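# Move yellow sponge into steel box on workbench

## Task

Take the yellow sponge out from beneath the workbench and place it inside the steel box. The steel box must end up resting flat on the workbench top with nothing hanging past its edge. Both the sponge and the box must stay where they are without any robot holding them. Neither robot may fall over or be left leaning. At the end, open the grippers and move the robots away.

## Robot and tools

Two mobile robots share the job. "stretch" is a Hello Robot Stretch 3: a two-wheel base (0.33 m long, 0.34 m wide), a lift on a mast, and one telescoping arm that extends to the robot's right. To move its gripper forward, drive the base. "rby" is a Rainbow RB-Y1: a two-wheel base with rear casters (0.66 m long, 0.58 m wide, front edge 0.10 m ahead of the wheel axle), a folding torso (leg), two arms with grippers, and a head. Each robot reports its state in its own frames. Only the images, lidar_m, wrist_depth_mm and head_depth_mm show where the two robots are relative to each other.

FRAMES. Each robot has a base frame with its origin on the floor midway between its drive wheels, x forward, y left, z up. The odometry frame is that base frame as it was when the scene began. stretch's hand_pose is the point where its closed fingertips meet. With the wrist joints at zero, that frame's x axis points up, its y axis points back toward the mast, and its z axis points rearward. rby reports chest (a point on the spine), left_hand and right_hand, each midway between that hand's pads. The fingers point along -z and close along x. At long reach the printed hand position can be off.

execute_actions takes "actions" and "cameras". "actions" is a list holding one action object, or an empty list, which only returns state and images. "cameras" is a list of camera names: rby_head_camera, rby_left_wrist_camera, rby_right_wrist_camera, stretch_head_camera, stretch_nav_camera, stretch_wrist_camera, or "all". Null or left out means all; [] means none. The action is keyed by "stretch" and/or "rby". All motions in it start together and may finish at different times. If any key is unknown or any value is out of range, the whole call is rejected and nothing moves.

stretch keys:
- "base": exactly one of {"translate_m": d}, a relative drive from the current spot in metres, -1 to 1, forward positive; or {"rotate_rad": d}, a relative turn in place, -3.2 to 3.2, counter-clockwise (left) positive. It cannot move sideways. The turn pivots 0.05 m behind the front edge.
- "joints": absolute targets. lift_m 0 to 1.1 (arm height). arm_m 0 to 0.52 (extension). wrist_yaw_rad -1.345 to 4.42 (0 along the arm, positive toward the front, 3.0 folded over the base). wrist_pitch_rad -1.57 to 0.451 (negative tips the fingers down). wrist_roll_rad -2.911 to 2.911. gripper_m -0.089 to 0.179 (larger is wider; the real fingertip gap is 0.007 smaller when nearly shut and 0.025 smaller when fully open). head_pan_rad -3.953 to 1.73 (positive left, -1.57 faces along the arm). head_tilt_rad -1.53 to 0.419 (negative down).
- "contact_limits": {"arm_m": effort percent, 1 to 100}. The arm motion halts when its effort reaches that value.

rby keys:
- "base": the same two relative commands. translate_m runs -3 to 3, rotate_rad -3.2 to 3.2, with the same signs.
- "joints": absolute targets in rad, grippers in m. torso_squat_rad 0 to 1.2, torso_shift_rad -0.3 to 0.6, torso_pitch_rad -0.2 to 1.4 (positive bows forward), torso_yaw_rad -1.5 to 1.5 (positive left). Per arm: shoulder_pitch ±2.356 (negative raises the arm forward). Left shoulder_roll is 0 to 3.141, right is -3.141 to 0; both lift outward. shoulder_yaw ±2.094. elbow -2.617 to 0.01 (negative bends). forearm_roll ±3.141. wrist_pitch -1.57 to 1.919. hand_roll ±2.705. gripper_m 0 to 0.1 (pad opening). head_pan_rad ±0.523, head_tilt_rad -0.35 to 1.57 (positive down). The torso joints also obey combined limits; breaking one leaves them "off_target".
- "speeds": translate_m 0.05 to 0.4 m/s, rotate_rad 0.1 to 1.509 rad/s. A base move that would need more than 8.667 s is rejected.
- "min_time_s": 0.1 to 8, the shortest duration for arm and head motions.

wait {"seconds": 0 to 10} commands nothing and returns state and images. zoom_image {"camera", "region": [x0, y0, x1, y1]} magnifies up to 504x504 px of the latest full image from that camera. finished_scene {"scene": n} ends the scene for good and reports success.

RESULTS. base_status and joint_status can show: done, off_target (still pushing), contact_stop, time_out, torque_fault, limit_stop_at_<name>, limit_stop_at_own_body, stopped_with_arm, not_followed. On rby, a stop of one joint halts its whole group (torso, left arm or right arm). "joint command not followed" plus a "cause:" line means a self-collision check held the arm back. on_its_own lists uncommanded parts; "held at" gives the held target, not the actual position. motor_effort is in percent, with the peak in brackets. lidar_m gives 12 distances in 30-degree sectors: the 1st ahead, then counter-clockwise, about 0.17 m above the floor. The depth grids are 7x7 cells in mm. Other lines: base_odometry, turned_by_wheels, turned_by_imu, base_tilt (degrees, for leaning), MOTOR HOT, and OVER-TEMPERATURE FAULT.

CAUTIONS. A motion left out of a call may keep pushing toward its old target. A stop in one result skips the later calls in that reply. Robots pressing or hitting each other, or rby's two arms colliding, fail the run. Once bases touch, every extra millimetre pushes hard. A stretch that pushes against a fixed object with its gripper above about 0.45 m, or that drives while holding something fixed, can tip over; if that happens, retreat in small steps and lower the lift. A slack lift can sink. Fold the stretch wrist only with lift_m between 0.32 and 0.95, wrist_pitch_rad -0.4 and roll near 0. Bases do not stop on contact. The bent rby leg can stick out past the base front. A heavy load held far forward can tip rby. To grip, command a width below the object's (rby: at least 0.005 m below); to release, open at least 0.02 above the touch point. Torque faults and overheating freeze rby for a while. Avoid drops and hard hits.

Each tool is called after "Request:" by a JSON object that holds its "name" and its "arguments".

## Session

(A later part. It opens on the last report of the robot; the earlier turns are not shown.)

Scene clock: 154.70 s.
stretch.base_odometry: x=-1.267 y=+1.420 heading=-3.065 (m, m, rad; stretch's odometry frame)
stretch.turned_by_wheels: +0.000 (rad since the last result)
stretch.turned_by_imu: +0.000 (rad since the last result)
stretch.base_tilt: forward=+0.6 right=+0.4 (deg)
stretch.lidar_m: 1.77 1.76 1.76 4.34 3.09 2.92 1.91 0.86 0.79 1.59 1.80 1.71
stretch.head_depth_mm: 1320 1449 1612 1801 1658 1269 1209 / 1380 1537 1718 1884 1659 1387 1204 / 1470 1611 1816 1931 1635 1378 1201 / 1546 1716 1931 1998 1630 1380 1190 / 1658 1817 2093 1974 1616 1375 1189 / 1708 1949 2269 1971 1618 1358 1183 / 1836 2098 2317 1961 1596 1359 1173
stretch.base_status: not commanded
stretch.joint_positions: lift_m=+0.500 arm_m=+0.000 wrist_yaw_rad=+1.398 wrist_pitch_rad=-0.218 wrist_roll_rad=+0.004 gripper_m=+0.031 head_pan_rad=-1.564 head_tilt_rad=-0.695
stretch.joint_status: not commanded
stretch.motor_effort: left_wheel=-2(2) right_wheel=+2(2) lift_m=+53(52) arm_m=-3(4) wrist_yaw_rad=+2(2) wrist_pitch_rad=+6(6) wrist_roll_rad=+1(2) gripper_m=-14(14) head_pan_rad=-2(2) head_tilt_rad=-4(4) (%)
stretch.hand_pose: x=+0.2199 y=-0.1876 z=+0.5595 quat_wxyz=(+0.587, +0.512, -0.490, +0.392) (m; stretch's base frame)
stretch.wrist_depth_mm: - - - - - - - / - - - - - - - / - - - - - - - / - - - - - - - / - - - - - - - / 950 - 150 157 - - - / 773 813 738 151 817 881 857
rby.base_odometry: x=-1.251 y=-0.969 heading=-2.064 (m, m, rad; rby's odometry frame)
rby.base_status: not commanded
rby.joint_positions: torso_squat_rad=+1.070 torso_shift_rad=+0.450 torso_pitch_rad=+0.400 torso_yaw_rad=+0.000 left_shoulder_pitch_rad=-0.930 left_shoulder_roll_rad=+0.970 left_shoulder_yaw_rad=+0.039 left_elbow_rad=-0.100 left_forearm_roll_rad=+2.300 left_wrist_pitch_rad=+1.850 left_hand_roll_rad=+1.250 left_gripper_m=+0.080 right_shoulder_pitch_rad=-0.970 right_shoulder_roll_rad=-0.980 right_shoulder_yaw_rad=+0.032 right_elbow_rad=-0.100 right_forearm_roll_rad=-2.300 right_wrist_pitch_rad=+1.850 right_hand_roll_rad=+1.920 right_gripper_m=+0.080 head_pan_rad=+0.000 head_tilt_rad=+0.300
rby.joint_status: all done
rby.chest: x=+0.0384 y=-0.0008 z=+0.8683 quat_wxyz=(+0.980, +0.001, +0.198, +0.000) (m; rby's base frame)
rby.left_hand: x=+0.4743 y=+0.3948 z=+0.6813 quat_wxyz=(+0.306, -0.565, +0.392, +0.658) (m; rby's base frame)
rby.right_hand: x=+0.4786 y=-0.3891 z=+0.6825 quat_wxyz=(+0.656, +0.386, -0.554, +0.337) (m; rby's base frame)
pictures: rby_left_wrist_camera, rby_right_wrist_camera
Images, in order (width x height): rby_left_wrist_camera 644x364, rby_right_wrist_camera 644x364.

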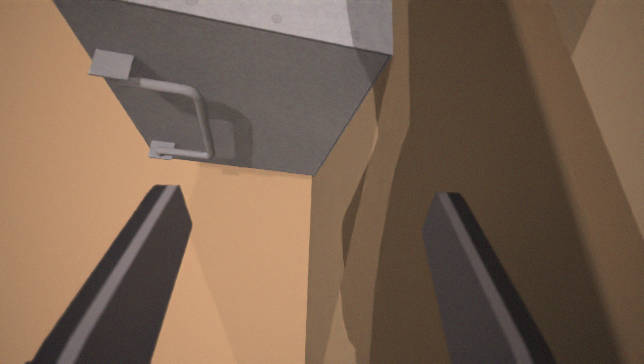

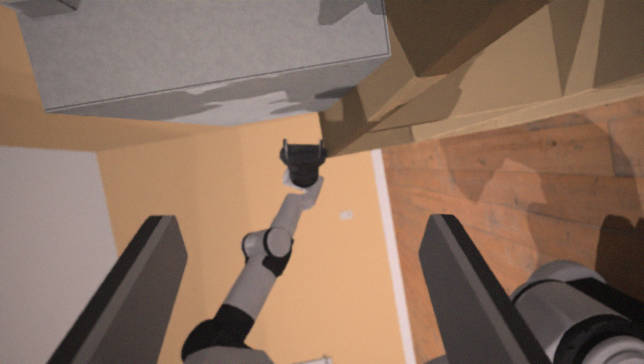

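Request:
{"name": "execute_actions", "arguments": {"actions": [{"rby":{"joints":{"torso_squat_rad":0.99},"base":{"translate_m":0.18},"speeds":{"translate_m":0.1}}}], "cameras": ["rby_head_camera","rby_left_wrist_camera","rby_right_wrist_camera"]}}

Scene clock: 157.87 s.
stretch.base_odometry: x=-1.267 y=+1.420 heading=-3.065 (m, m, rad; stretch's odometry frame)
stretch.turned_by_wheels: +0.000 (rad since the last result)
stretch.turned_by_imu: +0.000 (rad since the last result)
stretch.base_tilt: forward=+0.5 right=+0.3 (deg)
stretch.lidar_m: 1.77 1.80 1.81 4.34 3.09 2.92 1.91 0.87 0.79 1.59 1.80 1.71
stretch.head_depth_mm: 1309 1446 1608 1813 1657 1261 1208 / 1383 1525 1704 1874 1646 1397 1210 / 1452 1617 1819 1950 1644 1390 1202 / 1535 1695 1974 2001 1640 1383 1193 / 1616 1812 2078 1974 1623 1379 1196 / 1713 1961 2252 1970 1626 1360 1188 / 1842 2097 2305 1953 1602 1357 1178
stretch.base_status: not commanded
stretch.joint_positions: lift_m=+0.500 arm_m=+0.000 wrist_yaw_rad=+1.398 wrist_pitch_rad=-0.218 wrist_roll_rad=+0.004 gripper_m=+0.031 head_pan_rad=-1.564 head_tilt_rad=-0.695
stretch.joint_status: not commanded
stretch.motor_effort: left_wheel=-3(2) right_wheel=+2(2) lift_m=+53(53) arm_m=-3(3) wrist_yaw_rad=+1(3) wrist_pitch_rad=+6(6) wrist_roll_rad=+2(2) gripper_m=-14(15) head_pan_rad=-2(2) head_tilt_rad=-4(3) (%)
stretch.hand_pose: x=+0.2199 y=-0.1876 z=+0.5595 quat_wxyz=(+0.587, +0.512, -0.490, +0.392) (m; stretch's base frame)
stretch.wrist_depth_mm: - - - - - - - / - - - - - - - / - - - - - - - / - - - - - - - / - - - - - - - / 921 994 149 157 - - - / 786 797 765 151 832 852 891
rby.base_odometry: x=-1.336 y=-1.128 heading=-2.063 (m, m, rad; rby's odometry frame)
rby.base_status: done
rby.joint_positions: torso_squat_rad=+0.990 torso_shift_rad=+0.450 torso_pitch_rad=+0.400 torso_yaw_rad=+0.000 left_shoulder_pitch_rad=-0.930 left_shoulder_roll_rad=+0.970 left_shoulder_yaw_rad=+0.039 left_elbow_rad=-0.100 left_forearm_roll_rad=+2.300 left_wrist_pitch_rad=+1.850 left_hand_roll_rad=+1.250 left_gripper_m=+0.080 right_shoulder_pitch_rad=-0.970 right_shoulder_roll_rad=-0.980 right_shoulder_yaw_rad=+0.032 right_elbow_rad=-0.100 right_forearm_roll_rad=-2.300 right_wrist_pitch_rad=+1.850 right_hand_roll_rad=+1.920 right_gripper_m=+0.080 head_pan_rad=+0.000 head_tilt_rad=+0.300
rby.joint_status: all done
rby.chest: x=+0.0596 y=-0.0008 z=+0.9113 quat_wxyz=(+0.980, +0.001, +0.199, +0.000) (m; rby's base frame)
rby.left_hand: x=+0.4954 y=+0.3947 z=+0.7241 quat_wxyz=(+0.306, -0.565, +0.393, +0.658) (m; rby's base frame)
rby.right_hand: x=+0.4997 y=-0.3891 z=+0.7253 quat_wxyz=(+0.656, +0.386, -0.553, +0.337) (m; rby's base frame)
pictures: rby_head_camera, rby_left_wrist_camera, rby_right_wrist_camera
Images, in order (width x height): rby_head_camera 896x504, rby_left_wrist_camera 644x364, rby_right_wrist_camera 644x364.

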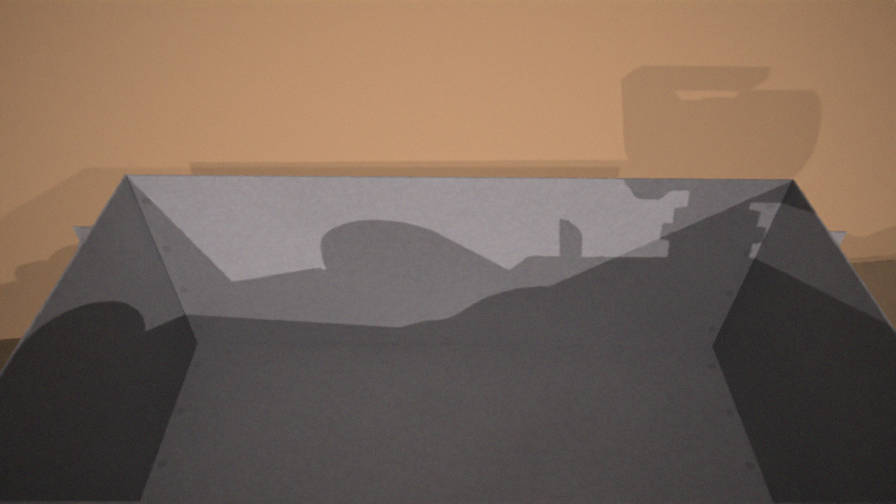

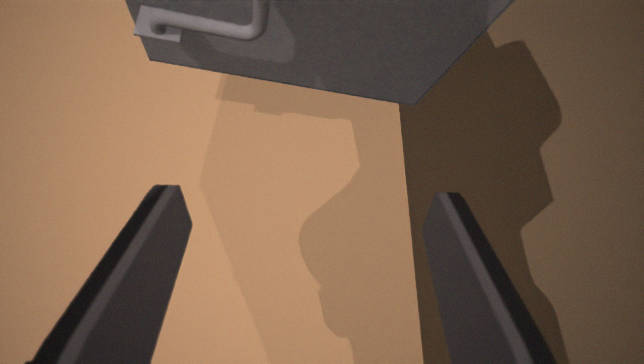

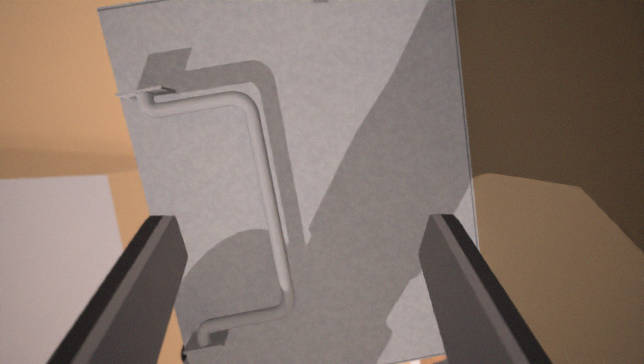

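Request:
{"name": "execute_actions", "arguments": {"actions": [{"rby":{"base":{"translate_m":-0.06},"joints":{"left_shoulder_roll_rad":0.86,"right_shoulder_roll_rad":-0.9,"left_shoulder_pitch_rad":-1.0,"right_shoulder_pitch_rad":-1.03,"left_forearm_roll_rad":2.22,"right_forearm_roll_rad":-2.24},"min_time_s":2}}], "cameras": ["rby_left_wrist_camera","rby_right_wrist_camera"]}}

Scene clock: 161.87 s.
stretch.base_odometry: x=-1.267 y=+1.420 heading=-3.065 (m, m, rad; stretch's odometry frame)
stretch.turned_by_wheels: +0.000 (rad since the last result)
stretch.turned_by_imu: +0.001 (rad since the last result)
stretch.base_tilt: forward=+0.6 right=+0.4 (deg)
stretch.lidar_m: 1.76 1.78 1.79 4.32 3.10 2.92 1.91 0.87 0.79 1.59 1.79 1.71
stretch.head_depth_mm: 1316 1452 1604 1809 1669 1265 1212 / 1383 1531 1713 1913 1650 1400 1208 / 1456 1614 1815 1939 1642 1374 1196 / 1537 1701 1944 1978 1634 1386 1191 / 1622 1826 2086 1980 1610 1373 1191 / 1711 1962 2226 1967 1626 1362 1182 / 1828 2088 2306 1951 1585 1361 1177
stretch.base_status: not commanded
stretch.joint_positions: lift_m=+0.500 arm_m=+0.000 wrist_yaw_rad=+1.398 wrist_pitch_rad=-0.218 wrist_roll_rad=+0.004 gripper_m=+0.031 head_pan_rad=-1.564 head_tilt_rad=-0.695
stretch.joint_status: not commanded
stretch.motor_effort: left_wheel=-2(3) right_wheel=+2(2) lift_m=+52(52) arm_m=-4(3) wrist_yaw_rad=+1(2) wrist_pitch_rad=+6(6) wrist_roll_rad=+2(2) gripper_m=-14(15) head_pan_rad=-2(1) head_tilt_rad=-4(3) (%)
stretch.hand_pose: x=+0.2199 y=-0.1876 z=+0.5595 quat_wxyz=(+0.587, +0.512, -0.490, +0.392) (m; stretch's base frame)
stretch.wrist_depth_mm: - - - - - - - / - - - - - - - / - - - - - - - / - - - - - - - / - - - - - - - / 919 983 149 156 - - - / 783 807 748 152 813 869 881
rby.base_odometry: x=-1.308 y=-1.075 heading=-2.064 (m, m, rad; rby's odometry frame)
rby.base_status: done
rby.joint_positions: torso_squat_rad=+0.990 torso_shift_rad=+0.450 torso_pitch_rad=+0.400 torso_yaw_rad=+0.000 left_shoulder_pitch_rad=-1.000 left_shoulder_roll_rad=+0.860 left_shoulder_yaw_rad=+0.039 left_elbow_rad=-0.100 left_forearm_roll_rad=+2.220 left_wrist_pitch_rad=+1.850 left_hand_roll_rad=+1.250 left_gripper_m=+0.080 right_shoulder_pitch_rad=-1.030 right_shoulder_roll_rad=-0.900 right_shoulder_yaw_rad=+0.032 right_elbow_rad=-0.100 right_forearm_roll_rad=-2.240 right_wrist_pitch_rad=+1.850 right_hand_roll_rad=+1.920 right_gripper_m=+0.080 head_pan_rad=+0.000 head_tilt_rad=+0.300
rby.joint_status: all done
rby.chest: x=+0.0595 y=-0.0008 z=+0.9114 quat_wxyz=(+0.980, +0.001, +0.199, +0.000) (m; rby's base frame)
rby.left_hand: x=+0.5076 y=+0.3332 z=+0.7085 quat_wxyz=(+0.325, -0.544, +0.443, +0.634) (m; rby's base frame)
rby.right_hand: x=+0.5110 y=-0.3433 z=+0.7171 quat_wxyz=(+0.636, +0.422, -0.540, +0.355) (m; rby's base frame)
pictures: rby_left_wrist_camera, rby_right_wrist_camera
Images, in order (width x height): rby_left_wrist_camera 644x364, rby_right_wrist_camera 644x364.

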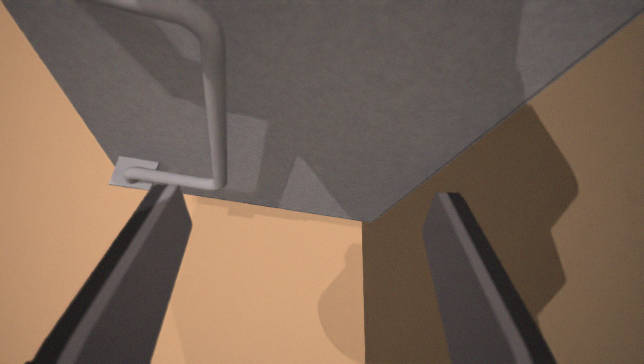

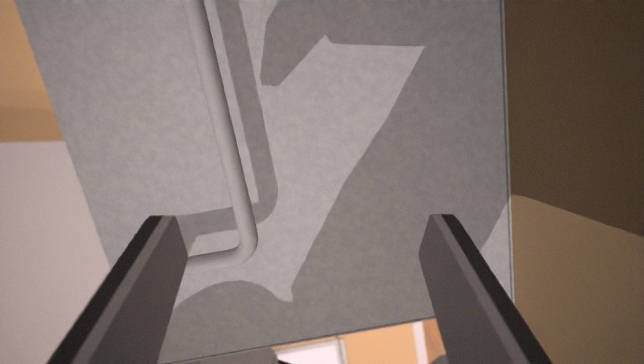

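Request:
{"name": "execute_actions", "arguments": {"actions": [{"rby":{"joints":{"torso_squat_rad":0.93,"left_shoulder_roll_rad":0.8,"right_shoulder_roll_rad":-0.84,"left_shoulder_pitch_rad":-1.04,"right_shoulder_pitch_rad":-1.06,"left_forearm_roll_rad":2.18,"right_forearm_roll_rad":-2.2},"min_time_s":2}}], "cameras": ["rby_left_wrist_camera","rby_right_wrist_camera"]}}

Scene clock: 164.87 s.
stretch.base_odometry: x=-1.267 y=+1.420 heading=-3.065 (m, m, rad; stretch's odometry frame)
stretch.turned_by_wheels: +0.000 (rad since the last result)
stretch.turned_by_imu: +0.000 (rad since the last result)
stretch.base_tilt: forward=+0.6 right=+0.4 (deg)
stretch.lidar_m: 1.76 1.78 1.79 4.34 3.10 2.92 1.91 0.87 0.79 1.59 1.80 1.71
stretch.head_depth_mm: 1323 1449 1613 1788 1653 1264 1203 / 1380 1536 1709 1875 1657 1394 1205 / 1458 1609 1833 1941 1637 1389 1197 / 1546 1711 1962 1987 1625 1377 1194 / 1632 1813 2096 1979 1609 1378 1192 / 1740 1955 2242 1959 1600 1362 1173 / 1822 2072 2298 1967 1594 1355 1177
stretch.base_status: not commanded
stretch.joint_positions: lift_m=+0.500 arm_m=+0.000 wrist_yaw_rad=+1.398 wrist_pitch_rad=-0.218 wrist_roll_rad=+0.004 gripper_m=+0.031 head_pan_rad=-1.564 head_tilt_rad=-0.695
stretch.joint_status: not commanded
stretch.motor_effort: left_wheel=-3(3) right_wheel=+2(2) lift_m=+53(53) arm_m=-4(3) wrist_yaw_rad=+2(2) wrist_pitch_rad=+6(6) wrist_roll_rad=+1(1) gripper_m=-15(14) head_pan_rad=-2(2) head_tilt_rad=-4(3) (%)
stretch.hand_pose: x=+0.2199 y=-0.1876 z=+0.5595 quat_wxyz=(+0.587, +0.512, -0.490, +0.392) (m; stretch's base frame)
stretch.wrist_depth_mm: - - - - - - - / - - - - - - - / - - - - - - - / - - - - - - - / - - - - - - - / 950 - 149 156 - - - / 773 801 764 151 819 857 857
rby.base_odometry: x=-1.308 y=-1.075 heading=-2.064 (m, m, rad; rby's odometry frame)
rby.base_status: not commanded
rby.joint_positions: torso_squat_rad=+0.930 torso_shift_rad=+0.450 torso_pitch_rad=+0.400 torso_yaw_rad=+0.000 left_shoulder_pitch_rad=-1.040 left_shoulder_roll_rad=+0.800 left_shoulder_yaw_rad=+0.039 left_elbow_rad=-0.100 left_forearm_roll_rad=+2.180 left_wrist_pitch_rad=+1.850 left_hand_roll_rad=+1.250 left_gripper_m=+0.080 right_shoulder_pitch_rad=-1.059 right_shoulder_roll_rad=-0.840 right_shoulder_yaw_rad=+0.032 right_elbow_rad=-0.100 right_forearm_roll_rad=-2.200 right_wrist_pitch_rad=+1.850 right_hand_roll_rad=+1.920 right_gripper_m=+0.080 head_pan_rad=+0.000 head_tilt_rad=+0.300
rby.joint_status: all done
rby.chest: x=+0.0745 y=-0.0009 z=+0.9423 quat_wxyz=(+0.980, +0.001, +0.199, +0.000) (m; rby's base frame)
rby.left_hand: x=+0.5283 y=+0.2979 z=+0.7350 quat_wxyz=(+0.338, -0.533, +0.469, +0.618) (m; rby's base frame)
rby.right_hand: x=+0.5292 y=-0.3103 z=+0.7393 quat_wxyz=(+0.623, +0.448, -0.527, +0.365) (m; rby's base frame)
pictures: rby_left_wrist_camera, rby_right_wrist_camera
Images, in order (width x height): rby_left_wrist_camera 644x364, rby_right_wrist_camera 644x364.

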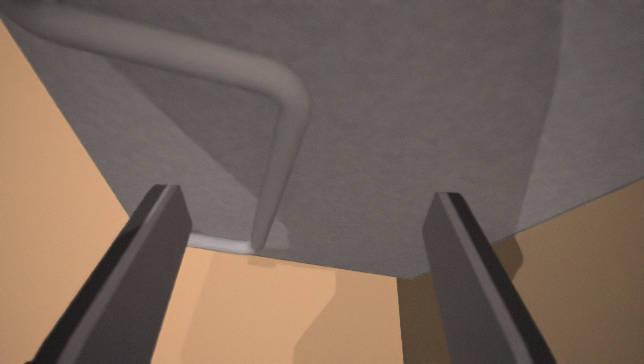

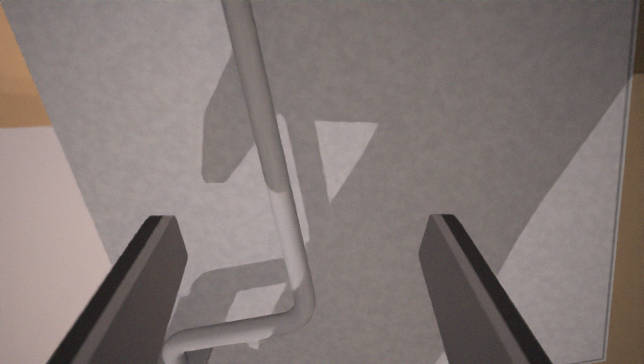

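Request:
{"name": "execute_actions", "arguments": {"actions": [{"rby":{"joints":{"left_shoulder_roll_rad":0.75,"right_shoulder_roll_rad":-0.79,"left_shoulder_pitch_rad":-1.07,"right_shoulder_pitch_rad":-1.08,"left_forearm_roll_rad":2.14,"right_forearm_roll_rad":-2.16},"base":{"translate_m":-0.02},"min_time_s":2}}], "cameras": ["rby_left_wrist_camera","rby_right_wrist_camera"]}}

Scene clock: 167.73 s.
stretch.base_odometry: x=-1.267 y=+1.420 heading=-3.065 (m, m, rad; stretch's odometry frame)
stretch.turned_by_wheels: +0.000 (rad since the last result)
stretch.turned_by_imu: +0.000 (rad since the last result)
stretch.base_tilt: forward=+0.7 right=+0.3 (deg)
stretch.lidar_m: 1.76 1.77 1.78 4.34 3.10 2.92 1.90 0.86 0.79 1.59 1.79 1.71
stretch.head_depth_mm: 1324 1438 1615 1813 1656 1269 1208 / 1380 1544 1707 1862 1645 1397 1201 / 1449 1621 1818 1931 1642 1391 1197 / 1537 1716 1948 1997 1638 1378 1206 / 1620 1814 2093 1988 1620 1386 1192 / 1707 1952 2241 1964 1617 1369 1188 / 1831 2079 2268 1930 1607 1365 1181
stretch.base_status: not commanded
stretch.joint_positions: lift_m=+0.500 arm_m=+0.000 wrist_yaw_rad=+1.398 wrist_pitch_rad=-0.218 wrist_roll_rad=+0.004 gripper_m=+0.031 head_pan_rad=-1.564 head_tilt_rad=-0.695
stretch.joint_status: not commanded
stretch.motor_effort: left_wheel=-3(3) right_wheel=+2(2) lift_m=+52(52) arm_m=-4(3) wrist_yaw_rad=+2(2) wrist_pitch_rad=+6(6) wrist_roll_rad=+1(1) gripper_m=-14(14) head_pan_rad=-2(2) head_tilt_rad=-4(4) (%)
stretch.hand_pose: x=+0.2199 y=-0.1876 z=+0.5595 quat_wxyz=(+0.587, +0.512, -0.490, +0.392) (m; stretch's base frame)
stretch.wrist_depth_mm: - - - - - - - / - - - - - - - / - - - - - - - / - - - - - - - / - - - - - - - / 949 - 149 156 - - - / 802 822 764 151 819 855 879
rby.base_odometry: x=-1.298 y=-1.057 heading=-2.065 (m, m, rad; rby's odometry frame)
rby.base_status: done
rby.joint_positions: torso_squat_rad=+0.930 torso_shift_rad=+0.450 torso_pitch_rad=+0.400 torso_yaw_rad=+0.000 left_shoulder_pitch_rad=-1.058 left_shoulder_roll_rad=+0.776 left_shoulder_yaw_rad=+0.040 left_elbow_rad=-0.098 left_forearm_roll_rad=+2.152 left_wrist_pitch_rad=+1.849 left_hand_roll_rad=+1.250 left_gripper_m=+0.080 right_shoulder_pitch_rad=-1.076 right_shoulder_roll_rad=-0.805 right_shoulder_yaw_rad=+0.031 right_elbow_rad=-0.098 right_forearm_roll_rad=-2.161 right_wrist_pitch_rad=+1.849 right_hand_roll_rad=+1.920 right_gripper_m=+0.080 head_pan_rad=+0.000 head_tilt_rad=+0.300
rby.joint_status: left_shoulder_roll_rad contact_stop (moved -0.024 of -0.050); right_shoulder_roll_rad contact_stop (moved +0.035 of +0.050); the others done
rby.on_its_own: left_shoulder_roll_rad is held at +0.774, not at your +0.750, since a contact_stop
rby.chest: x=+0.0744 y=-0.0008 z=+0.9424 quat_wxyz=(+0.980, +0.001, +0.199, +0.000) (m; rby's base frame)
rby.left_hand: x=+0.5294 y=+0.2831 z=+0.7320 quat_wxyz=(+0.345, -0.524, +0.479, +0.614) (m; rby's base frame)
rby.right_hand: x=+0.5284 y=-0.2908 z=+0.7316 quat_wxyz=(+0.620, +0.462, -0.513, +0.373) (m; rby's base frame)
pictures: rby_left_wrist_camera, rby_right_wrist_camera
Images, in order (width x height): rby_left_wrist_camera 644x364, rby_right_wrist_camera 644x364.

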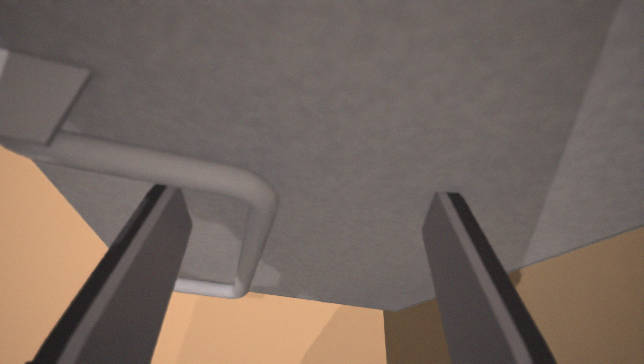

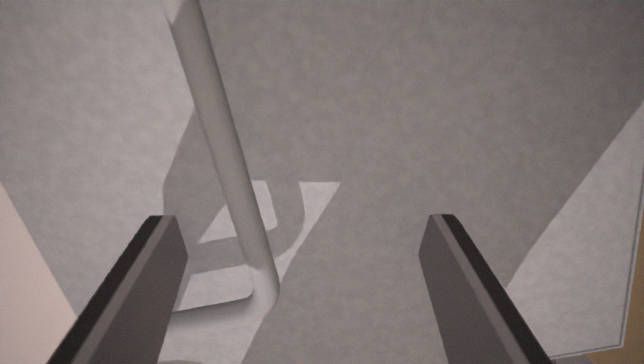

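Request:
{"name": "execute_actions", "arguments": {"actions": [{"rby":{"joints":{"left_gripper_m":0.0,"right_gripper_m":0.0}}}], "cameras": []}}

Request:
{"name": "execute_actions", "arguments": {"actions": [{"rby":{"joints":{"torso_squat_rad":0.8}}}], "cameras": ["rby_head_camera","rby_left_wrist_camera","rby_right_wrist_camera"]}}

Scene clock: 169.40 s.
stretch.base_odometry: x=-1.267 y=+1.420 heading=-3.065 (m, m, rad; stretch's odometry frame)
stretch.turned_by_wheels: +0.000 (rad since the last result)
stretch.turned_by_imu: +0.000 (rad since the last result)
stretch.base_tilt: forward=+0.6 right=+0.3 (deg)
stretch.lidar_m: 1.76 1.78 1.78 4.34 3.11 2.92 1.91 0.87 0.79 1.59 1.80 1.72
stretch.head_depth_mm: 1320 1445 1612 1807 1654 1265 1213 / 1391 1527 1715 1875 1644 1393 1204 / 1461 1614 1828 1950 1636 1390 1197 / 1540 1723 1960 1964 1628 1384 1185 / 1613 1833 2086 1985 1613 1378 1189 / 1721 1962 2237 1952 1610 1358 1183 / 1829 2096 2295 1932 1603 1344 1181
stretch.base_status: not commanded
stretch.joint_positions: lift_m=+0.500 arm_m=+0.000 wrist_yaw_rad=+1.398 wrist_pitch_rad=-0.218 wrist_roll_rad=+0.004 gripper_m=+0.031 head_pan_rad=-1.564 head_tilt_rad=-0.695
stretch.joint_status: not commanded
stretch.motor_effort: left_wheel=-2(3) right_wheel=+2(2) lift_m=+52(52) arm_m=-3(3) wrist_yaw_rad=+2(2) wrist_pitch_rad=+6(6) wrist_roll_rad=+2(2) gripper_m=-14(14) head_pan_rad=-2(2) head_tilt_rad=-4(3) (%)
stretch.hand_pose: x=+0.2199 y=-0.1876 z=+0.5595 quat_wxyz=(+0.587, +0.512, -0.490, +0.392) (m; stretch's base frame)
stretch.wrist_depth_mm: - - - - - - - / - - - - - - - / - - - - - - - / - - - - - - - / - - - - - - - / 953 979 150 156 - - - / 793 798 749 151 814 864 863
rby.base_odometry: x=-1.299 y=-1.057 heading=-2.065 (m, m, rad; rby's odometry frame)
rby.base_status: not commanded
rby.joint_positions: torso_squat_rad=+0.930 torso_shift_rad=+0.448 torso_pitch_rad=+0.396 torso_yaw_rad=+0.000 left_shoulder_pitch_rad=-1.066 left_shoulder_roll_rad=+0.779 left_shoulder_yaw_rad=+0.044 left_elbow_rad=-0.101 left_forearm_roll_rad=+2.157 left_wrist_pitch_rad=+1.850 left_hand_roll_rad=+1.250 left_gripper_m=+0.009 right_shoulder_pitch_rad=-1.084 right_shoulder_roll_rad=-0.808 right_shoulder_yaw_rad=+0.027 right_elbow_rad=-0.101 right_forearm_roll_rad=-2.165 right_wrist_pitch_rad=+1.850 right_hand_roll_rad=+1.920 right_gripper_m=+0.009 head_pan_rad=+0.000 head_tilt_rad=+0.300
rby.joint_status: left_gripper_m off_target (ended at +0.009, target +0.000); right_gripper_m off_target (ended at +0.009, target +0.000)
rby.on_its_own: left_shoulder_roll_rad is held at +0.774, not at your +0.750, since a contact_stop
rby.chest: x=+0.0727 y=-0.0008 z=+0.9430 quat_wxyz=(+0.980, +0.001, +0.197, +0.000) (m; rby's base frame)
rby.left_hand: x=+0.5322 y=+0.2828 z=+0.7407 quat_wxyz=(+0.348, -0.532, +0.476, +0.607) (m; rby's base frame)
rby.right_hand: x=+0.5308 y=-0.2904 z=+0.7396 quat_wxyz=(+0.614, +0.460, -0.520, +0.376) (m; rby's base frame)
pictures: none
No camera images: the call's "cameras" was empty. Leave "cameras" out to get every camera's image.

Scene clock: 170.60 s.
stretch.base_odometry: x=-1.267 y=+1.420 heading=-3.065 (m, m, rad; stretch's odometry frame)
stretch.turned_by_wheels: +0.000 (rad since the last result)
stretch.turned_by_imu: +0.000 (rad since the last result)
stretch.base_tilt: forward=+0.7 right=+0.4 (deg)
stretch.lidar_m: 1.76 1.78 1.78 4.35 3.11 2.92 1.91 0.87 0.79 1.59 1.79 1.71
stretch.head_depth_mm: 1321 1465 1609 1794 1660 1263 1218 / 1381 1531 1691 1870 1643 1391 1204 / 1464 1621 1804 1965 1631 1385 1204 / 1545 1703 1939 1994 1626 1371 1190 / 1629 1817 2078 1995 1617 1371 1185 / 1710 1937 2240 1958 1618 1371 1183 / 1826 2093 2288 1945 1608 1362 1177
stretch.base_status: not commanded
stretch.joint_positions: lift_m=+0.500 arm_m=+0.000 wrist_yaw_rad=+1.398 wrist_pitch_rad=-0.218 wrist_roll_rad=+0.004 gripper_m=+0.031 head_pan_rad=-1.564 head_tilt_rad=-0.695
stretch.joint_status: not commanded
stretch.motor_effort: left_wheel=-2(2) right_wheel=+1(1) lift_m=+53(52) arm_m=-3(4) wrist_yaw_rad=+2(2) wrist_pitch_rad=+6(6) wrist_roll_rad=+2(2) gripper_m=-15(15) head_pan_rad=-2(2) head_tilt_rad=-3(4) (%)
stretch.hand_pose: x=+0.2199 y=-0.1876 z=+0.5595 quat_wxyz=(+0.587, +0.512, -0.490, +0.392) (m; stretch's base frame)
stretch.wrist_depth_mm: - - - - - - - / - - - - - - - / - - - - - - - / - - - - - - - / - - - - - - - / 927 979 149 156 - - - / 798 781 732 151 811 868 868
rby.base_odometry: x=-1.298 y=-1.057 heading=-2.065 (m, m, rad; rby's odometry frame)
rby.base_status: not commanded
rby.joint_positions: torso_squat_rad=+0.800 torso_shift_rad=+0.451 torso_pitch_rad=+0.402 torso_yaw_rad=+0.000 left_shoulder_pitch_rad=-1.056 left_shoulder_roll_rad=+0.774 left_shoulder_yaw_rad=+0.039 left_elbow_rad=-0.097 left_forearm_roll_rad=+2.151 left_wrist_pitch_rad=+1.848 left_hand_roll_rad=+1.250 left_gripper_m=+0.006 right_shoulder_pitch_rad=-1.073 right_shoulder_roll_rad=-0.804 right_shoulder_yaw_rad=+0.032 right_elbow_rad=-0.097 right_forearm_roll_rad=-2.160 right_wrist_pitch_rad=+1.848 right_hand_roll_rad=+1.920 right_gripper_m=+0.010 head_pan_rad=+0.000 head_tilt_rad=+0.300
rby.joint_status: all done
rby.on_its_own: left_shoulder_roll_rad is held at +0.774, not at your +0.750, since a contact_stop
rby.chest: x=+0.1057 y=-0.0009 z=+1.0043 quat_wxyz=(+0.980, +0.001, +0.200, +0.000) (m; rby's base frame)
rby.left_hand: x=+0.5594 y=+0.2824 z=+0.7911 quat_wxyz=(+0.343, -0.522, +0.480, +0.616) (m; rby's base frame)
rby.right_hand: x=+0.5582 y=-0.2908 z=+0.7905 quat_wxyz=(+0.622, +0.463, -0.511, +0.372) (m; rby's base frame)
pictures: rby_head_camera, rby_left_wrist_camera, rby_right_wrist_camera
Images, in order (width x height): rby_head_camera 896x504, rby_left_wrist_camera 644x364, rby_right_wrist_camera 644x364.

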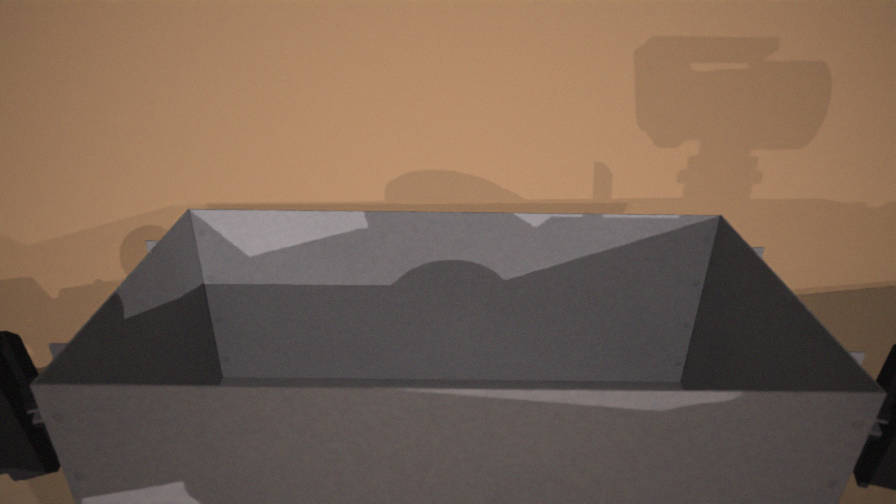

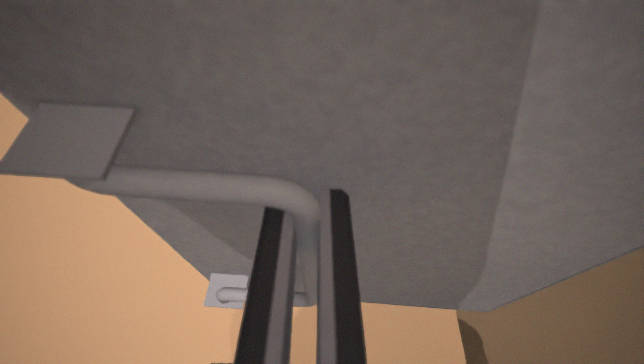

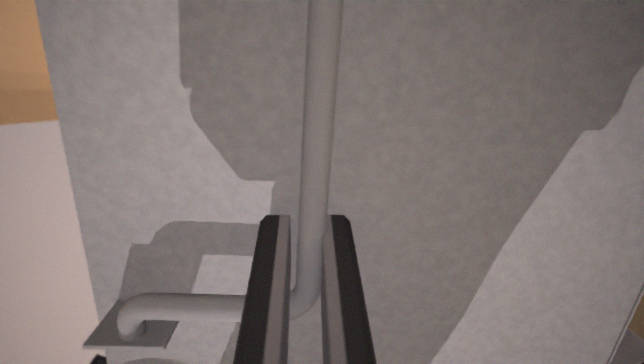

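Request:
{"name": "execute_actions", "arguments": {"actions": [{"rby":{"joints":{"torso_squat_rad":0.93}}}], "cameras": []}}

Request:
{"name": "execute_actions", "arguments": {"actions": [{"rby":{"joints":{"left_gripper_m":0.07,"right_gripper_m":0.07,"left_shoulder_roll_rad":0.79,"right_shoulder_roll_rad":-0.82}}}], "cameras": []}}

Request:
{"name": "execute_actions", "arguments": {"actions": [{"rby":{"base":{"translate_m":0.07},"speeds":{"translate_m":0.05}}}], "cameras": ["rby_head_camera","rby_left_wrist_camera","rby_right_wrist_camera"]}}

Scene clock: 172.83 s.
stretch.base_odometry: x=-1.267 y=+1.420 heading=-3.065 (m, m, rad; stretch's odometry frame)
stretch.turned_by_wheels: +0.000 (rad since the last result)
stretch.turned_by_imu: +0.000 (rad since the last result)
stretch.base_tilt: forward=+0.6 right=+0.4 (deg)
stretch.lidar_m: 1.76 1.78 1.78 4.33 3.11 2.92 1.91 0.87 0.79 1.58 1.80 1.71
stretch.head_depth_mm: 1318 1445 1607 1795 1647 1267 1213 / 1390 1535 1706 1881 1633 1400 1204 / 1462 1619 1798 1960 1630 1385 1206 / 1529 1725 1932 1983 1628 1393 1188 / 1624 1821 2071 1980 1631 1369 1188 / 1732 1948 2214 1971 1612 1367 1185 / 1843 2074 2326 1960 1606 1359 1176
stretch.base_status: not commanded
stretch.joint_positions: lift_m=+0.500 arm_m=+0.000 wrist_yaw_rad=+1.398 wrist_pitch_rad=-0.218 wrist_roll_rad=+0.004 gripper_m=+0.031 head_pan_rad=-1.564 head_tilt_rad=-0.695
stretch.joint_status: not commanded
stretch.motor_effort: left_wheel=-3(3) right_wheel=+2(2) lift_m=+52(53) arm_m=-3(3) wrist_yaw_rad=+2(2) wrist_pitch_rad=+6(6) wrist_roll_rad=+2(2) gripper_m=-14(14) head_pan_rad=-2(2) head_tilt_rad=-4(3) (%)
stretch.hand_pose: x=+0.2199 y=-0.1876 z=+0.5595 quat_wxyz=(+0.587, +0.512, -0.490, +0.392) (m; stretch's base frame)
stretch.wrist_depth_mm: - - - - - - - / - - - - - - - / - - - - - - - / - - - - - - - / - - - - - - - / 921 - 150 157 - - - / 784 778 744 151 826 868 879
rby.base_odometry: x=-1.299 y=-1.057 heading=-2.065 (m, m, rad; rby's odometry frame)
rby.base_status: not commanded
rby.joint_positions: torso_squat_rad=+0.925 torso_shift_rad=+0.447 torso_pitch_rad=+0.392 torso_yaw_rad=+0.000 left_shoulder_pitch_rad=-1.063 left_shoulder_roll_rad=+0.777 left_shoulder_yaw_rad=+0.043 left_elbow_rad=-0.100 left_forearm_roll_rad=+2.154 left_wrist_pitch_rad=+1.850 left_hand_roll_rad=+1.250 left_gripper_m=+0.009 right_shoulder_pitch_rad=-1.080 right_shoulder_roll_rad=-0.806 right_shoulder_yaw_rad=+0.029 right_elbow_rad=-0.099 right_forearm_roll_rad=-2.163 right_wrist_pitch_rad=+1.850 right_hand_roll_rad=+1.920 right_gripper_m=+0.009 head_pan_rad=+0.000 head_tilt_rad=+0.300
rby.joint_status: torso_squat_rad contact_stop (moved +0.125 of +0.130)
rby.on_its_own: left_shoulder_roll_rad is held at +0.774, not at your +0.750, since a contact_stop
rby.chest: x=+0.0725 y=-0.0009 z=+0.9466 quat_wxyz=(+0.981, +0.001, +0.195, +0.000) (m; rby's base frame)
rby.left_hand: x=+0.5312 y=+0.2823 z=+0.7435 quat_wxyz=(+0.348, -0.530, +0.477, +0.608) (m; rby's base frame)
rby.right_hand: x=+0.5298 y=-0.2906 z=+0.7422 quat_wxyz=(+0.615, +0.460, -0.518, +0.376) (m; rby's base frame)
pictures: none
No camera images: the call's "cameras" was empty. Leave "cameras" out to get every camera's image.

not run: a stop came earlier in this reply.

not run: a stop came earlier in this reply.

Request:
{"name": "execute_actions", "arguments": {"actions": [{"rby":{"joints":{"left_gripper_m":0.07,"right_gripper_m":0.07,"left_shoulder_roll_rad":0.795,"right_shoulder_roll_rad":-0.825,"torso_squat_rad":0.93,"torso_pitch_rad":0.4,"left_shoulder_pitch_rad":-1.06,"right_shoulder_pitch_rad":-1.075}}}], "cameras": []}}

Request:
{"name": "execute_actions", "arguments": {"actions": [{"rby":{"base":{"translate_m":0.07},"speeds":{"translate_m":0.05}}}], "cameras": ["rby_head_camera","rby_left_wrist_camera","rby_right_wrist_camera"]}}

Scene clock: 174.40 s.
stretch.base_odometry: x=-1.267 y=+1.420 heading=-3.065 (m, m, rad; stretch's odometry frame)
stretch.turned_by_wheels: +0.000 (rad since the last result)
stretch.turned_by_imu: +0.000 (rad since the last result)
stretch.base_tilt: forward=+0.6 right=+0.5 (deg)
stretch.lidar_m: 1.76 1.77 1.78 4.32 3.10 2.92 1.91 0.86 0.79 1.58 1.80 1.71
stretch.head_depth_mm: 1321 1453 1608 1815 1661 1273 1216 / 1382 1519 1698 1880 1632 1394 1201 / 1464 1628 1820 1950 1631 1378 1200 / 1538 1715 1937 1997 1619 1376 1187 / 1630 1815 2110 1989 1616 1369 1181 / 1727 1953 2214 1963 1605 1363 1186 / 1857 2070 2287 1944 1606 1353 1175
stretch.base_status: not commanded
stretch.joint_positions: lift_m=+0.500 arm_m=+0.000 wrist_yaw_rad=+1.398 wrist_pitch_rad=-0.218 wrist_roll_rad=+0.004 gripper_m=+0.031 head_pan_rad=-1.564 head_tilt_rad=-0.695
stretch.joint_status: not commanded
stretch.motor_effort: left_wheel=-3(3) right_wheel=+2(2) lift_m=+53(52) arm_m=-3(3) wrist_yaw_rad=+2(1) wrist_pitch_rad=+6(6) wrist_roll_rad=+1(2) gripper_m=-14(14) head_pan_rad=-2(2) head_tilt_rad=-3(3) (%)
stretch.hand_pose: x=+0.2199 y=-0.1876 z=+0.5595 quat_wxyz=(+0.587, +0.512, -0.490, +0.392) (m; stretch's base frame)
stretch.wrist_depth_mm: - - - - - - - / - - - - - - - / - - - - - - - / - - - - - - - / - - - - - - - / 944 969 149 157 - - - / 770 798 761 150 800 880 882
rby.base_odometry: x=-1.298 y=-1.057 heading=-2.065 (m, m, rad; rby's odometry frame)
rby.base_status: not commanded
rby.joint_positions: torso_squat_rad=+0.930 torso_shift_rad=+0.448 torso_pitch_rad=+0.400 torso_yaw_rad=+0.000 left_shoulder_pitch_rad=-1.060 left_shoulder_roll_rad=+0.795 left_shoulder_yaw_rad=+0.040 left_elbow_rad=-0.098 left_forearm_roll_rad=+2.152 left_wrist_pitch_rad=+1.849 left_hand_roll_rad=+1.250 left_gripper_m=+0.070 right_shoulder_pitch_rad=-1.075 right_shoulder_roll_rad=-0.825 right_shoulder_yaw_rad=+0.030 right_elbow_rad=-0.098 right_forearm_roll_rad=-2.161 right_wrist_pitch_rad=+1.849 right_hand_roll_rad=+1.920 right_gripper_m=+0.070 head_pan_rad=+0.000 head_tilt_rad=+0.300
rby.joint_status: all done
rby.chest: x=+0.0737 y=-0.0008 z=+0.9427 quat_wxyz=(+0.980, +0.001, +0.199, +0.000) (m; rby's base frame)
rby.left_hand: x=+0.5303 y=+0.2915 z=+0.7370 quat_wxyz=(+0.348, -0.527, +0.470, +0.617) (m; rby's base frame)
rby.right_hand: x=+0.5284 y=-0.2998 z=+0.7354 quat_wxyz=(+0.624, +0.454, -0.515, +0.375) (m; rby's base frame)
pictures: none
No camera images: the call's "cameras" was empty. Leave "cameras" out to get every camera's image.

Scene clock: 176.43 s.
stretch.base_odometry: x=-1.267 y=+1.420 heading=-3.065 (m, m, rad; stretch's odometry frame)
stretch.turned_by_wheels: +0.000 (rad since the last result)
stretch.turned_by_imu: +0.000 (rad since the last result)
stretch.base_tilt: forward=+0.7 right=+0.5 (deg)
stretch.lidar_m: 1.76 1.79 1.80 4.33 3.10 2.92 1.90 0.86 0.79 1.59 1.79 1.72
stretch.head_depth_mm: 1326 1444 1608 1800 1659 1267 1215 / 1379 1530 1712 1907 1661 1404 1210 / 1464 1611 1807 1965 1654 1393 1211 / 1545 1722 1946 2008 1637 1374 1196 / 1618 1831 2100 1989 1629 1375 1190 / 1720 1969 2237 1931 1603 1355 1188 / 1857 2079 2289 1939 1599 1362 1180
stretch.base_status: not commanded
stretch.joint_positions: lift_m=+0.500 arm_m=+0.000 wrist_yaw_rad=+1.398 wrist_pitch_rad=-0.218 wrist_roll_rad=+0.004 gripper_m=+0.031 head_pan_rad=-1.564 head_tilt_rad=-0.695
stretch.joint_status: not commanded
stretch.motor_effort: left_wheel=-3(3) right_wheel=+2(1) lift_m=+53(52) arm_m=-3(3) wrist_yaw_rad=+0(2) wrist_pitch_rad=+6(6) wrist_roll_rad=+2(1) gripper_m=-15(15) head_pan_rad=-2(2) head_tilt_rad=-3(4) (%)
stretch.hand_pose: x=+0.2199 y=-0.1876 z=+0.5595 quat_wxyz=(+0.587, +0.512, -0.490, +0.392) (m; stretch's base frame)
stretch.wrist_depth_mm: - - - - - - - / - - - - - - - / - - - - - - - / - - - - - - - / - - - - - - - / 924 - 150 157 - - - / 762 814 773 151 810 857 879
rby.base_odometry: x=-1.332 y=-1.119 heading=-2.065 (m, m, rad; rby's odometry frame)
rby.base_status: done
rby.joint_positions: torso_squat_rad=+0.930 torso_shift_rad=+0.448 torso_pitch_rad=+0.400 torso_yaw_rad=+0.000 left_shoulder_pitch_rad=-1.060 left_shoulder_roll_rad=+0.795 left_shoulder_yaw_rad=+0.040 left_elbow_rad=-0.098 left_forearm_roll_rad=+2.152 left_wrist_pitch_rad=+1.849 left_hand_roll_rad=+1.250 left_gripper_m=+0.070 right_shoulder_pitch_rad=-1.075 right_shoulder_roll_rad=-0.825 right_shoulder_yaw_rad=+0.030 right_elbow_rad=-0.098 right_forearm_roll_rad=-2.161 right_wrist_pitch_rad=+1.849 right_hand_roll_rad=+1.920 right_gripper_m=+0.070 head_pan_rad=+0.000 head_tilt_rad=+0.300
rby.joint_status: not commanded
rby.chest: x=+0.0738 y=-0.0008 z=+0.9427 quat_wxyz=(+0.980, +0.001, +0.199, +0.000) (m; rby's base frame)
rby.left_hand: x=+0.5304 y=+0.2914 z=+0.7368 quat_wxyz=(+0.348, -0.527, +0.470, +0.617) (m; rby's base frame)
rby.right_hand: x=+0.5284 y=-0.2999 z=+0.7352 quat_wxyz=(+0.624, +0.454, -0.515, +0.375) (m; rby's base frame)
pictures: rby_head_camera, rby_left_wrist_camera, rby_right_wrist_camera
Images, in order (width x height): rby_head_camera 896x504, rby_left_wrist_camera 644x364, rby_right_wrist_camera 644x364.

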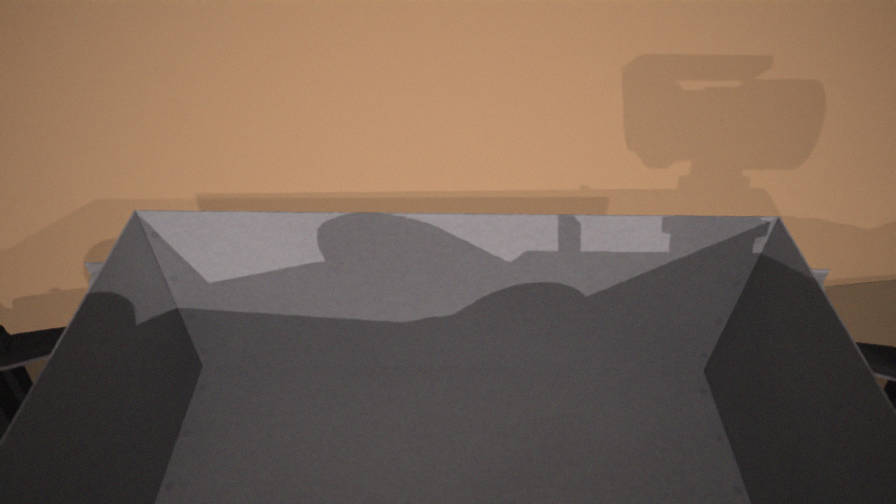

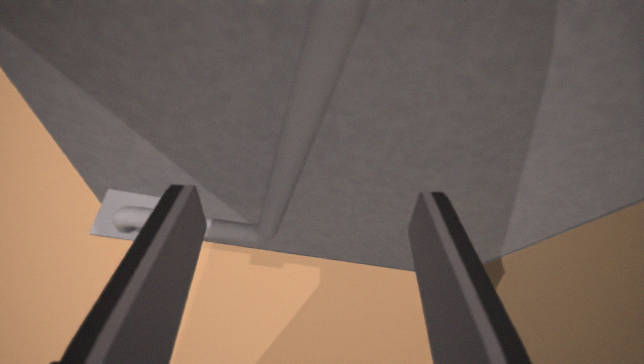

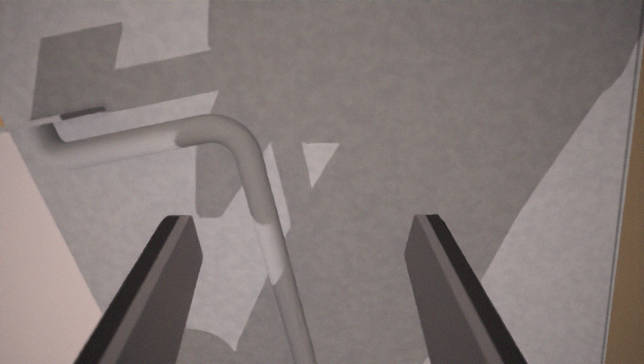

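Good, mid-bar. Move in, close, lift.

Request:
{"name": "execute_actions", "arguments": {"actions": [{"rby":{"joints":{"left_shoulder_roll_rad":0.78,"right_shoulder_roll_rad":-0.81},"min_time_s":1}}], "cameras": []}}

Request:
{"name": "execute_actions", "arguments": {"actions": [{"rby":{"joints":{"left_gripper_m":0.0,"right_gripper_m":0.0}}}], "cameras": []}}

Request:
{"name": "execute_actions", "arguments": {"actions": [{"rby":{"joints":{"torso_squat_rad":0.7}}}], "cameras": ["rby_head_camera","rby_left_wrist_camera","rby_right_wrist_camera"]}}

Scene clock: 178.13 s.
stretch.base_odometry: x=-1.267 y=+1.420 heading=-3.065 (m, m, rad; stretch's odometry frame)
stretch.turned_by_wheels: +0.000 (rad since the last result)
stretch.turned_by_imu: +0.000 (rad since the last result)
stretch.base_tilt: forward=+0.6 right=+0.3 (deg)
stretch.lidar_m: 1.77 1.79 1.81 4.35 3.09 2.92 1.91 0.87 0.79 1.59 1.80 1.71
stretch.head_depth_mm: 1318 1447 1595 1809 1649 1264 1208 / 1388 1530 1706 1863 1644 1380 1202 / 1452 1620 1810 1952 1646 1374 1204 / 1527 1716 1945 1991 1630 1376 1193 / 1635 1826 2089 1983 1609 1370 1196 / 1725 1956 2241 1981 1615 1372 1185 / 1837 2070 2322 1960 1607 1358 1187
stretch.base_status: not commanded
stretch.joint_positions: lift_m=+0.500 arm_m=+0.000 wrist_yaw_rad=+1.398 wrist_pitch_rad=-0.218 wrist_roll_rad=+0.004 gripper_m=+0.031 head_pan_rad=-1.564 head_tilt_rad=-0.695
stretch.joint_status: not commanded
stretch.motor_effort: left_wheel=-3(2) right_wheel=+2(2) lift_m=+52(53) arm_m=-3(3) wrist_yaw_rad=+2(2) wrist_pitch_rad=+6(6) wrist_roll_rad=+2(2) gripper_m=-14(15) head_pan_rad=-2(2) head_tilt_rad=-4(4) (%)
stretch.hand_pose: x=+0.2199 y=-0.1876 z=+0.5595 quat_wxyz=(+0.587, +0.512, -0.490, +0.392) (m; stretch's base frame)
stretch.wrist_depth_mm: - - - - - - - / - - - - - - - / - - - - - - - / - - - - - - - / - - - - - - - / 961 940 149 157 - - - / 774 799 759 151 823 861 881
rby.base_odometry: x=-1.332 y=-1.119 heading=-2.065 (m, m, rad; rby's odometry frame)
rby.base_status: not commanded
rby.joint_positions: torso_squat_rad=+0.930 torso_shift_rad=+0.448 torso_pitch_rad=+0.400 torso_yaw_rad=+0.000 left_shoulder_pitch_rad=-1.060 left_shoulder_roll_rad=+0.780 left_shoulder_yaw_rad=+0.040 left_elbow_rad=-0.098 left_forearm_roll_rad=+2.152 left_wrist_pitch_rad=+1.849 left_hand_roll_rad=+1.250 left_gripper_m=+0.070 right_shoulder_pitch_rad=-1.075 right_shoulder_roll_rad=-0.810 right_shoulder_yaw_rad=+0.030 right_elbow_rad=-0.098 right_forearm_roll_rad=-2.161 right_wrist_pitch_rad=+1.849 right_hand_roll_rad=+1.920 right_gripper_m=+0.070 head_pan_rad=+0.000 head_tilt_rad=+0.300
rby.joint_status: all done
rby.chest: x=+0.0738 y=-0.0008 z=+0.9427 quat_wxyz=(+0.980, +0.001, +0.199, +0.000) (m; rby's base frame)
rby.left_hand: x=+0.5297 y=+0.2846 z=+0.7341 quat_wxyz=(+0.346, -0.525, +0.477, +0.614) (m; rby's base frame)
rby.right_hand: x=+0.5278 y=-0.2932 z=+0.7325 quat_wxyz=(+0.621, +0.460, -0.513, +0.373) (m; rby's base frame)
pictures: none
No camera images: the call's "cameras" was empty. Leave "cameras" out to get every camera's image.

Scene clock: 179.33 s.
stretch.base_odometry: x=-1.267 y=+1.420 heading=-3.065 (m, m, rad; stretch's odometry frame)
stretch.turned_by_wheels: +0.000 (rad since the last result)
stretch.turned_by_imu: +0.000 (rad since the last result)
stretch.base_tilt: forward=+0.6 right=+0.2 (deg)
stretch.lidar_m: 1.77 1.79 1.81 4.36 3.10 2.92 1.91 0.86 0.79 1.59 1.80 1.71
stretch.head_depth_mm: 1324 1450 1613 1809 1659 1265 1212 / 1391 1528 1699 1915 1652 1389 1212 / 1458 1620 1818 1974 1621 1381 1200 / 1526 1714 1926 2001 1628 1380 1198 / 1618 1826 2086 1983 1613 1371 1185 / 1720 1957 2223 1986 1608 1364 1179 / 1859 2105 2306 1969 1598 1356 1175
stretch.base_status: not commanded
stretch.joint_positions: lift_m=+0.500 arm_m=+0.000 wrist_yaw_rad=+1.398 wrist_pitch_rad=-0.218 wrist_roll_rad=+0.004 gripper_m=+0.031 head_pan_rad=-1.564 head_tilt_rad=-0.695
stretch.joint_status: not commanded
stretch.motor_effort: left_wheel=-3(2) right_wheel=+2(2) lift_m=+52(53) arm_m=-4(4) wrist_yaw_rad=+2(3) wrist_pitch_rad=+6(6) wrist_roll_rad=+2(2) gripper_m=-14(13) head_pan_rad=-2(2) head_tilt_rad=-4(4) (%)
stretch.hand_pose: x=+0.2199 y=-0.1876 z=+0.5595 quat_wxyz=(+0.587, +0.512, -0.490, +0.392) (m; stretch's base frame)
stretch.wrist_depth_mm: - - - - - - - / - - - - - - - / - - - - - - - / - - - - - - - / - - - - - - - / 925 984 149 157 - - - / 791 794 761 151 838 845 890
rby.base_odometry: x=-1.332 y=-1.119 heading=-2.065 (m, m, rad; rby's odometry frame)
rby.base_status: not commanded
rby.joint_positions: torso_squat_rad=+0.930 torso_shift_rad=+0.447 torso_pitch_rad=+0.396 torso_yaw_rad=+0.000 left_shoulder_pitch_rad=-1.067 left_shoulder_roll_rad=+0.784 left_shoulder_yaw_rad=+0.044 left_elbow_rad=-0.101 left_forearm_roll_rad=+2.156 left_wrist_pitch_rad=+1.850 left_hand_roll_rad=+1.250 left_gripper_m=+0.008 right_shoulder_pitch_rad=-1.082 right_shoulder_roll_rad=-0.813 right_shoulder_yaw_rad=+0.028 right_elbow_rad=-0.101 right_forearm_roll_rad=-2.165 right_wrist_pitch_rad=+1.850 right_hand_roll_rad=+1.920 right_gripper_m=+0.010 head_pan_rad=+0.000 head_tilt_rad=+0.300
rby.joint_status: left_gripper_m off_target (ended at +0.008, target +0.000); right_gripper_m off_target (ended at +0.010, target +0.000)
rby.chest: x=+0.0721 y=-0.0008 z=+0.9432 quat_wxyz=(+0.980, +0.001, +0.197, +0.000) (m; rby's base frame)
rby.left_hand: x=+0.5319 y=+0.2849 z=+0.7417 quat_wxyz=(+0.349, -0.532, +0.474, +0.609) (m; rby's base frame)
rby.right_hand: x=+0.5299 y=-0.2931 z=+0.7399 quat_wxyz=(+0.616, +0.458, -0.519, +0.376) (m; rby's base frame)
pictures: none
No camera images: the call's "cameras" was empty. Leave "cameras" out to get every camera's image.

Scene clock: 180.90 s.
stretch.base_odometry: x=-1.267 y=+1.420 heading=-3.065 (m, m, rad; stretch's odometry frame)
stretch.turned_by_wheels: +0.000 (rad since the last result)
stretch.turned_by_imu: +0.000 (rad since the last result)
stretch.base_tilt: forward=+0.7 right=+0.4 (deg)
stretch.lidar_m: 1.76 1.79 1.81 4.33 3.10 2.92 1.91 0.87 0.79 1.59 1.80 1.71
stretch.head_depth_mm: 1320 1445 1613 1783 1660 1266 1209 / 1381 1530 1705 1882 1648 1389 1198 / 1450 1608 1830 1942 1646 1381 1202 / 1536 1700 1965 1984 1628 1373 1192 / 1621 1821 2090 1987 1612 1382 1193 / 1712 1937 2246 1962 1610 1360 1184 / 1826 2099 2320 1952 1605 1352 1177
stretch.base_status: not commanded
stretch.joint_positions: lift_m=+0.500 arm_m=+0.000 wrist_yaw_rad=+1.398 wrist_pitch_rad=-0.218 wrist_roll_rad=+0.004 gripper_m=+0.031 head_pan_rad=-1.564 head_tilt_rad=-0.695
stretch.joint_status: not commanded
stretch.motor_effort: left_wheel=-2(3) right_wheel=+2(2) lift_m=+52(52) arm_m=-3(3) wrist_yaw_rad=+1(3) wrist_pitch_rad=+7(6) wrist_roll_rad=+1(2) gripper_m=-15(14) head_pan_rad=-2(2) head_tilt_rad=-4(4) (%)
stretch.hand_pose: x=+0.2199 y=-0.1876 z=+0.5595 quat_wxyz=(+0.587, +0.512, -0.490, +0.392) (m; stretch's base frame)
stretch.wrist_depth_mm: - - - - - - - / - - - - - - - / - - - - - - - / - - - - - - - / - - - - - - - / 970 981 149 156 - - - / 778 783 766 151 834 848 920
rby.base_odometry: x=-1.332 y=-1.119 heading=-2.065 (m, m, rad; rby's odometry frame)
rby.base_status: not commanded
rby.joint_positions: torso_squat_rad=+0.700 torso_shift_rad=+0.449 torso_pitch_rad=+0.402 torso_yaw_rad=+0.000 left_shoulder_pitch_rad=-1.058 left_shoulder_roll_rad=+0.780 left_shoulder_yaw_rad=+0.039 left_elbow_rad=-0.097 left_forearm_roll_rad=+2.151 left_wrist_pitch_rad=+1.848 left_hand_roll_rad=+1.250 left_gripper_m=+0.009 right_shoulder_pitch_rad=-1.072 right_shoulder_roll_rad=-0.809 right_shoulder_yaw_rad=+0.032 right_elbow_rad=-0.097 right_forearm_roll_rad=-2.160 right_wrist_pitch_rad=+1.848 right_hand_roll_rad=+1.920 right_gripper_m=+0.010 head_pan_rad=+0.000 head_tilt_rad=+0.300
rby.joint_status: all done
rby.chest: x=+0.1255 y=-0.0010 z=+1.0477 quat_wxyz=(+0.980, +0.001, +0.200, +0.000) (m; rby's base frame)
rby.left_hand: x=+0.5801 y=+0.2848 z=+0.8364 quat_wxyz=(+0.345, -0.523, +0.477, +0.616) (m; rby's base frame)
rby.right_hand: x=+0.5781 y=-0.2936 z=+0.8347 quat_wxyz=(+0.623, +0.461, -0.511, +0.372) (m; rby's base frame)
pictures: rby_head_camera, rby_left_wrist_camera, rby_right_wrist_camera
Images, in order (width x height): rby_head_camera 896x504, rby_left_wrist_camera 644x364, rby_right_wrist_camera 644x364.

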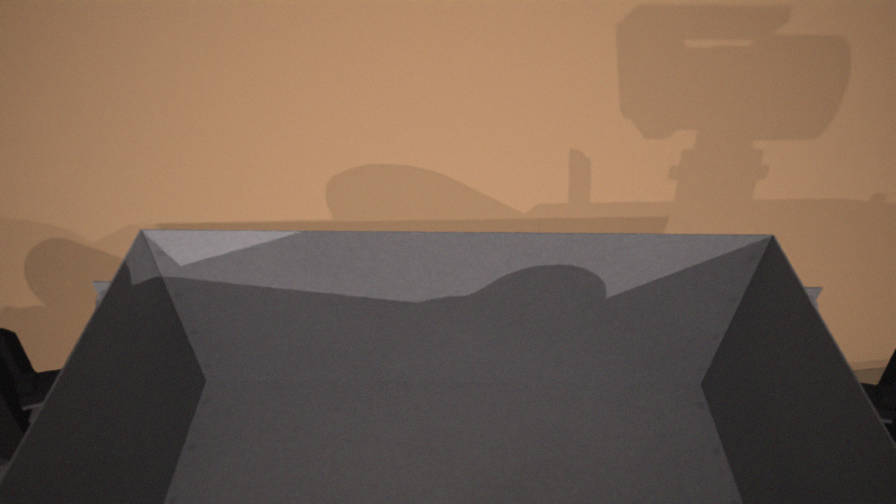

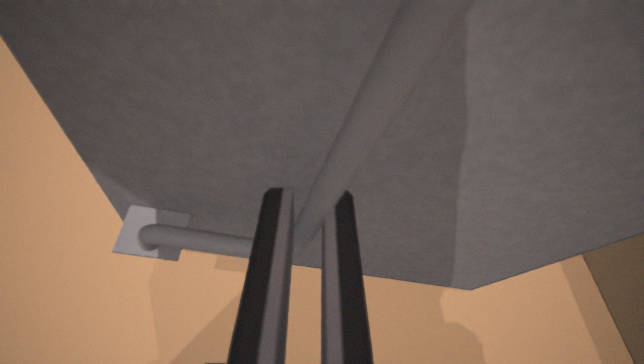

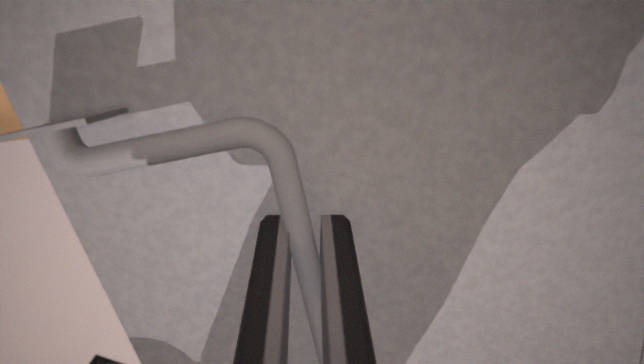

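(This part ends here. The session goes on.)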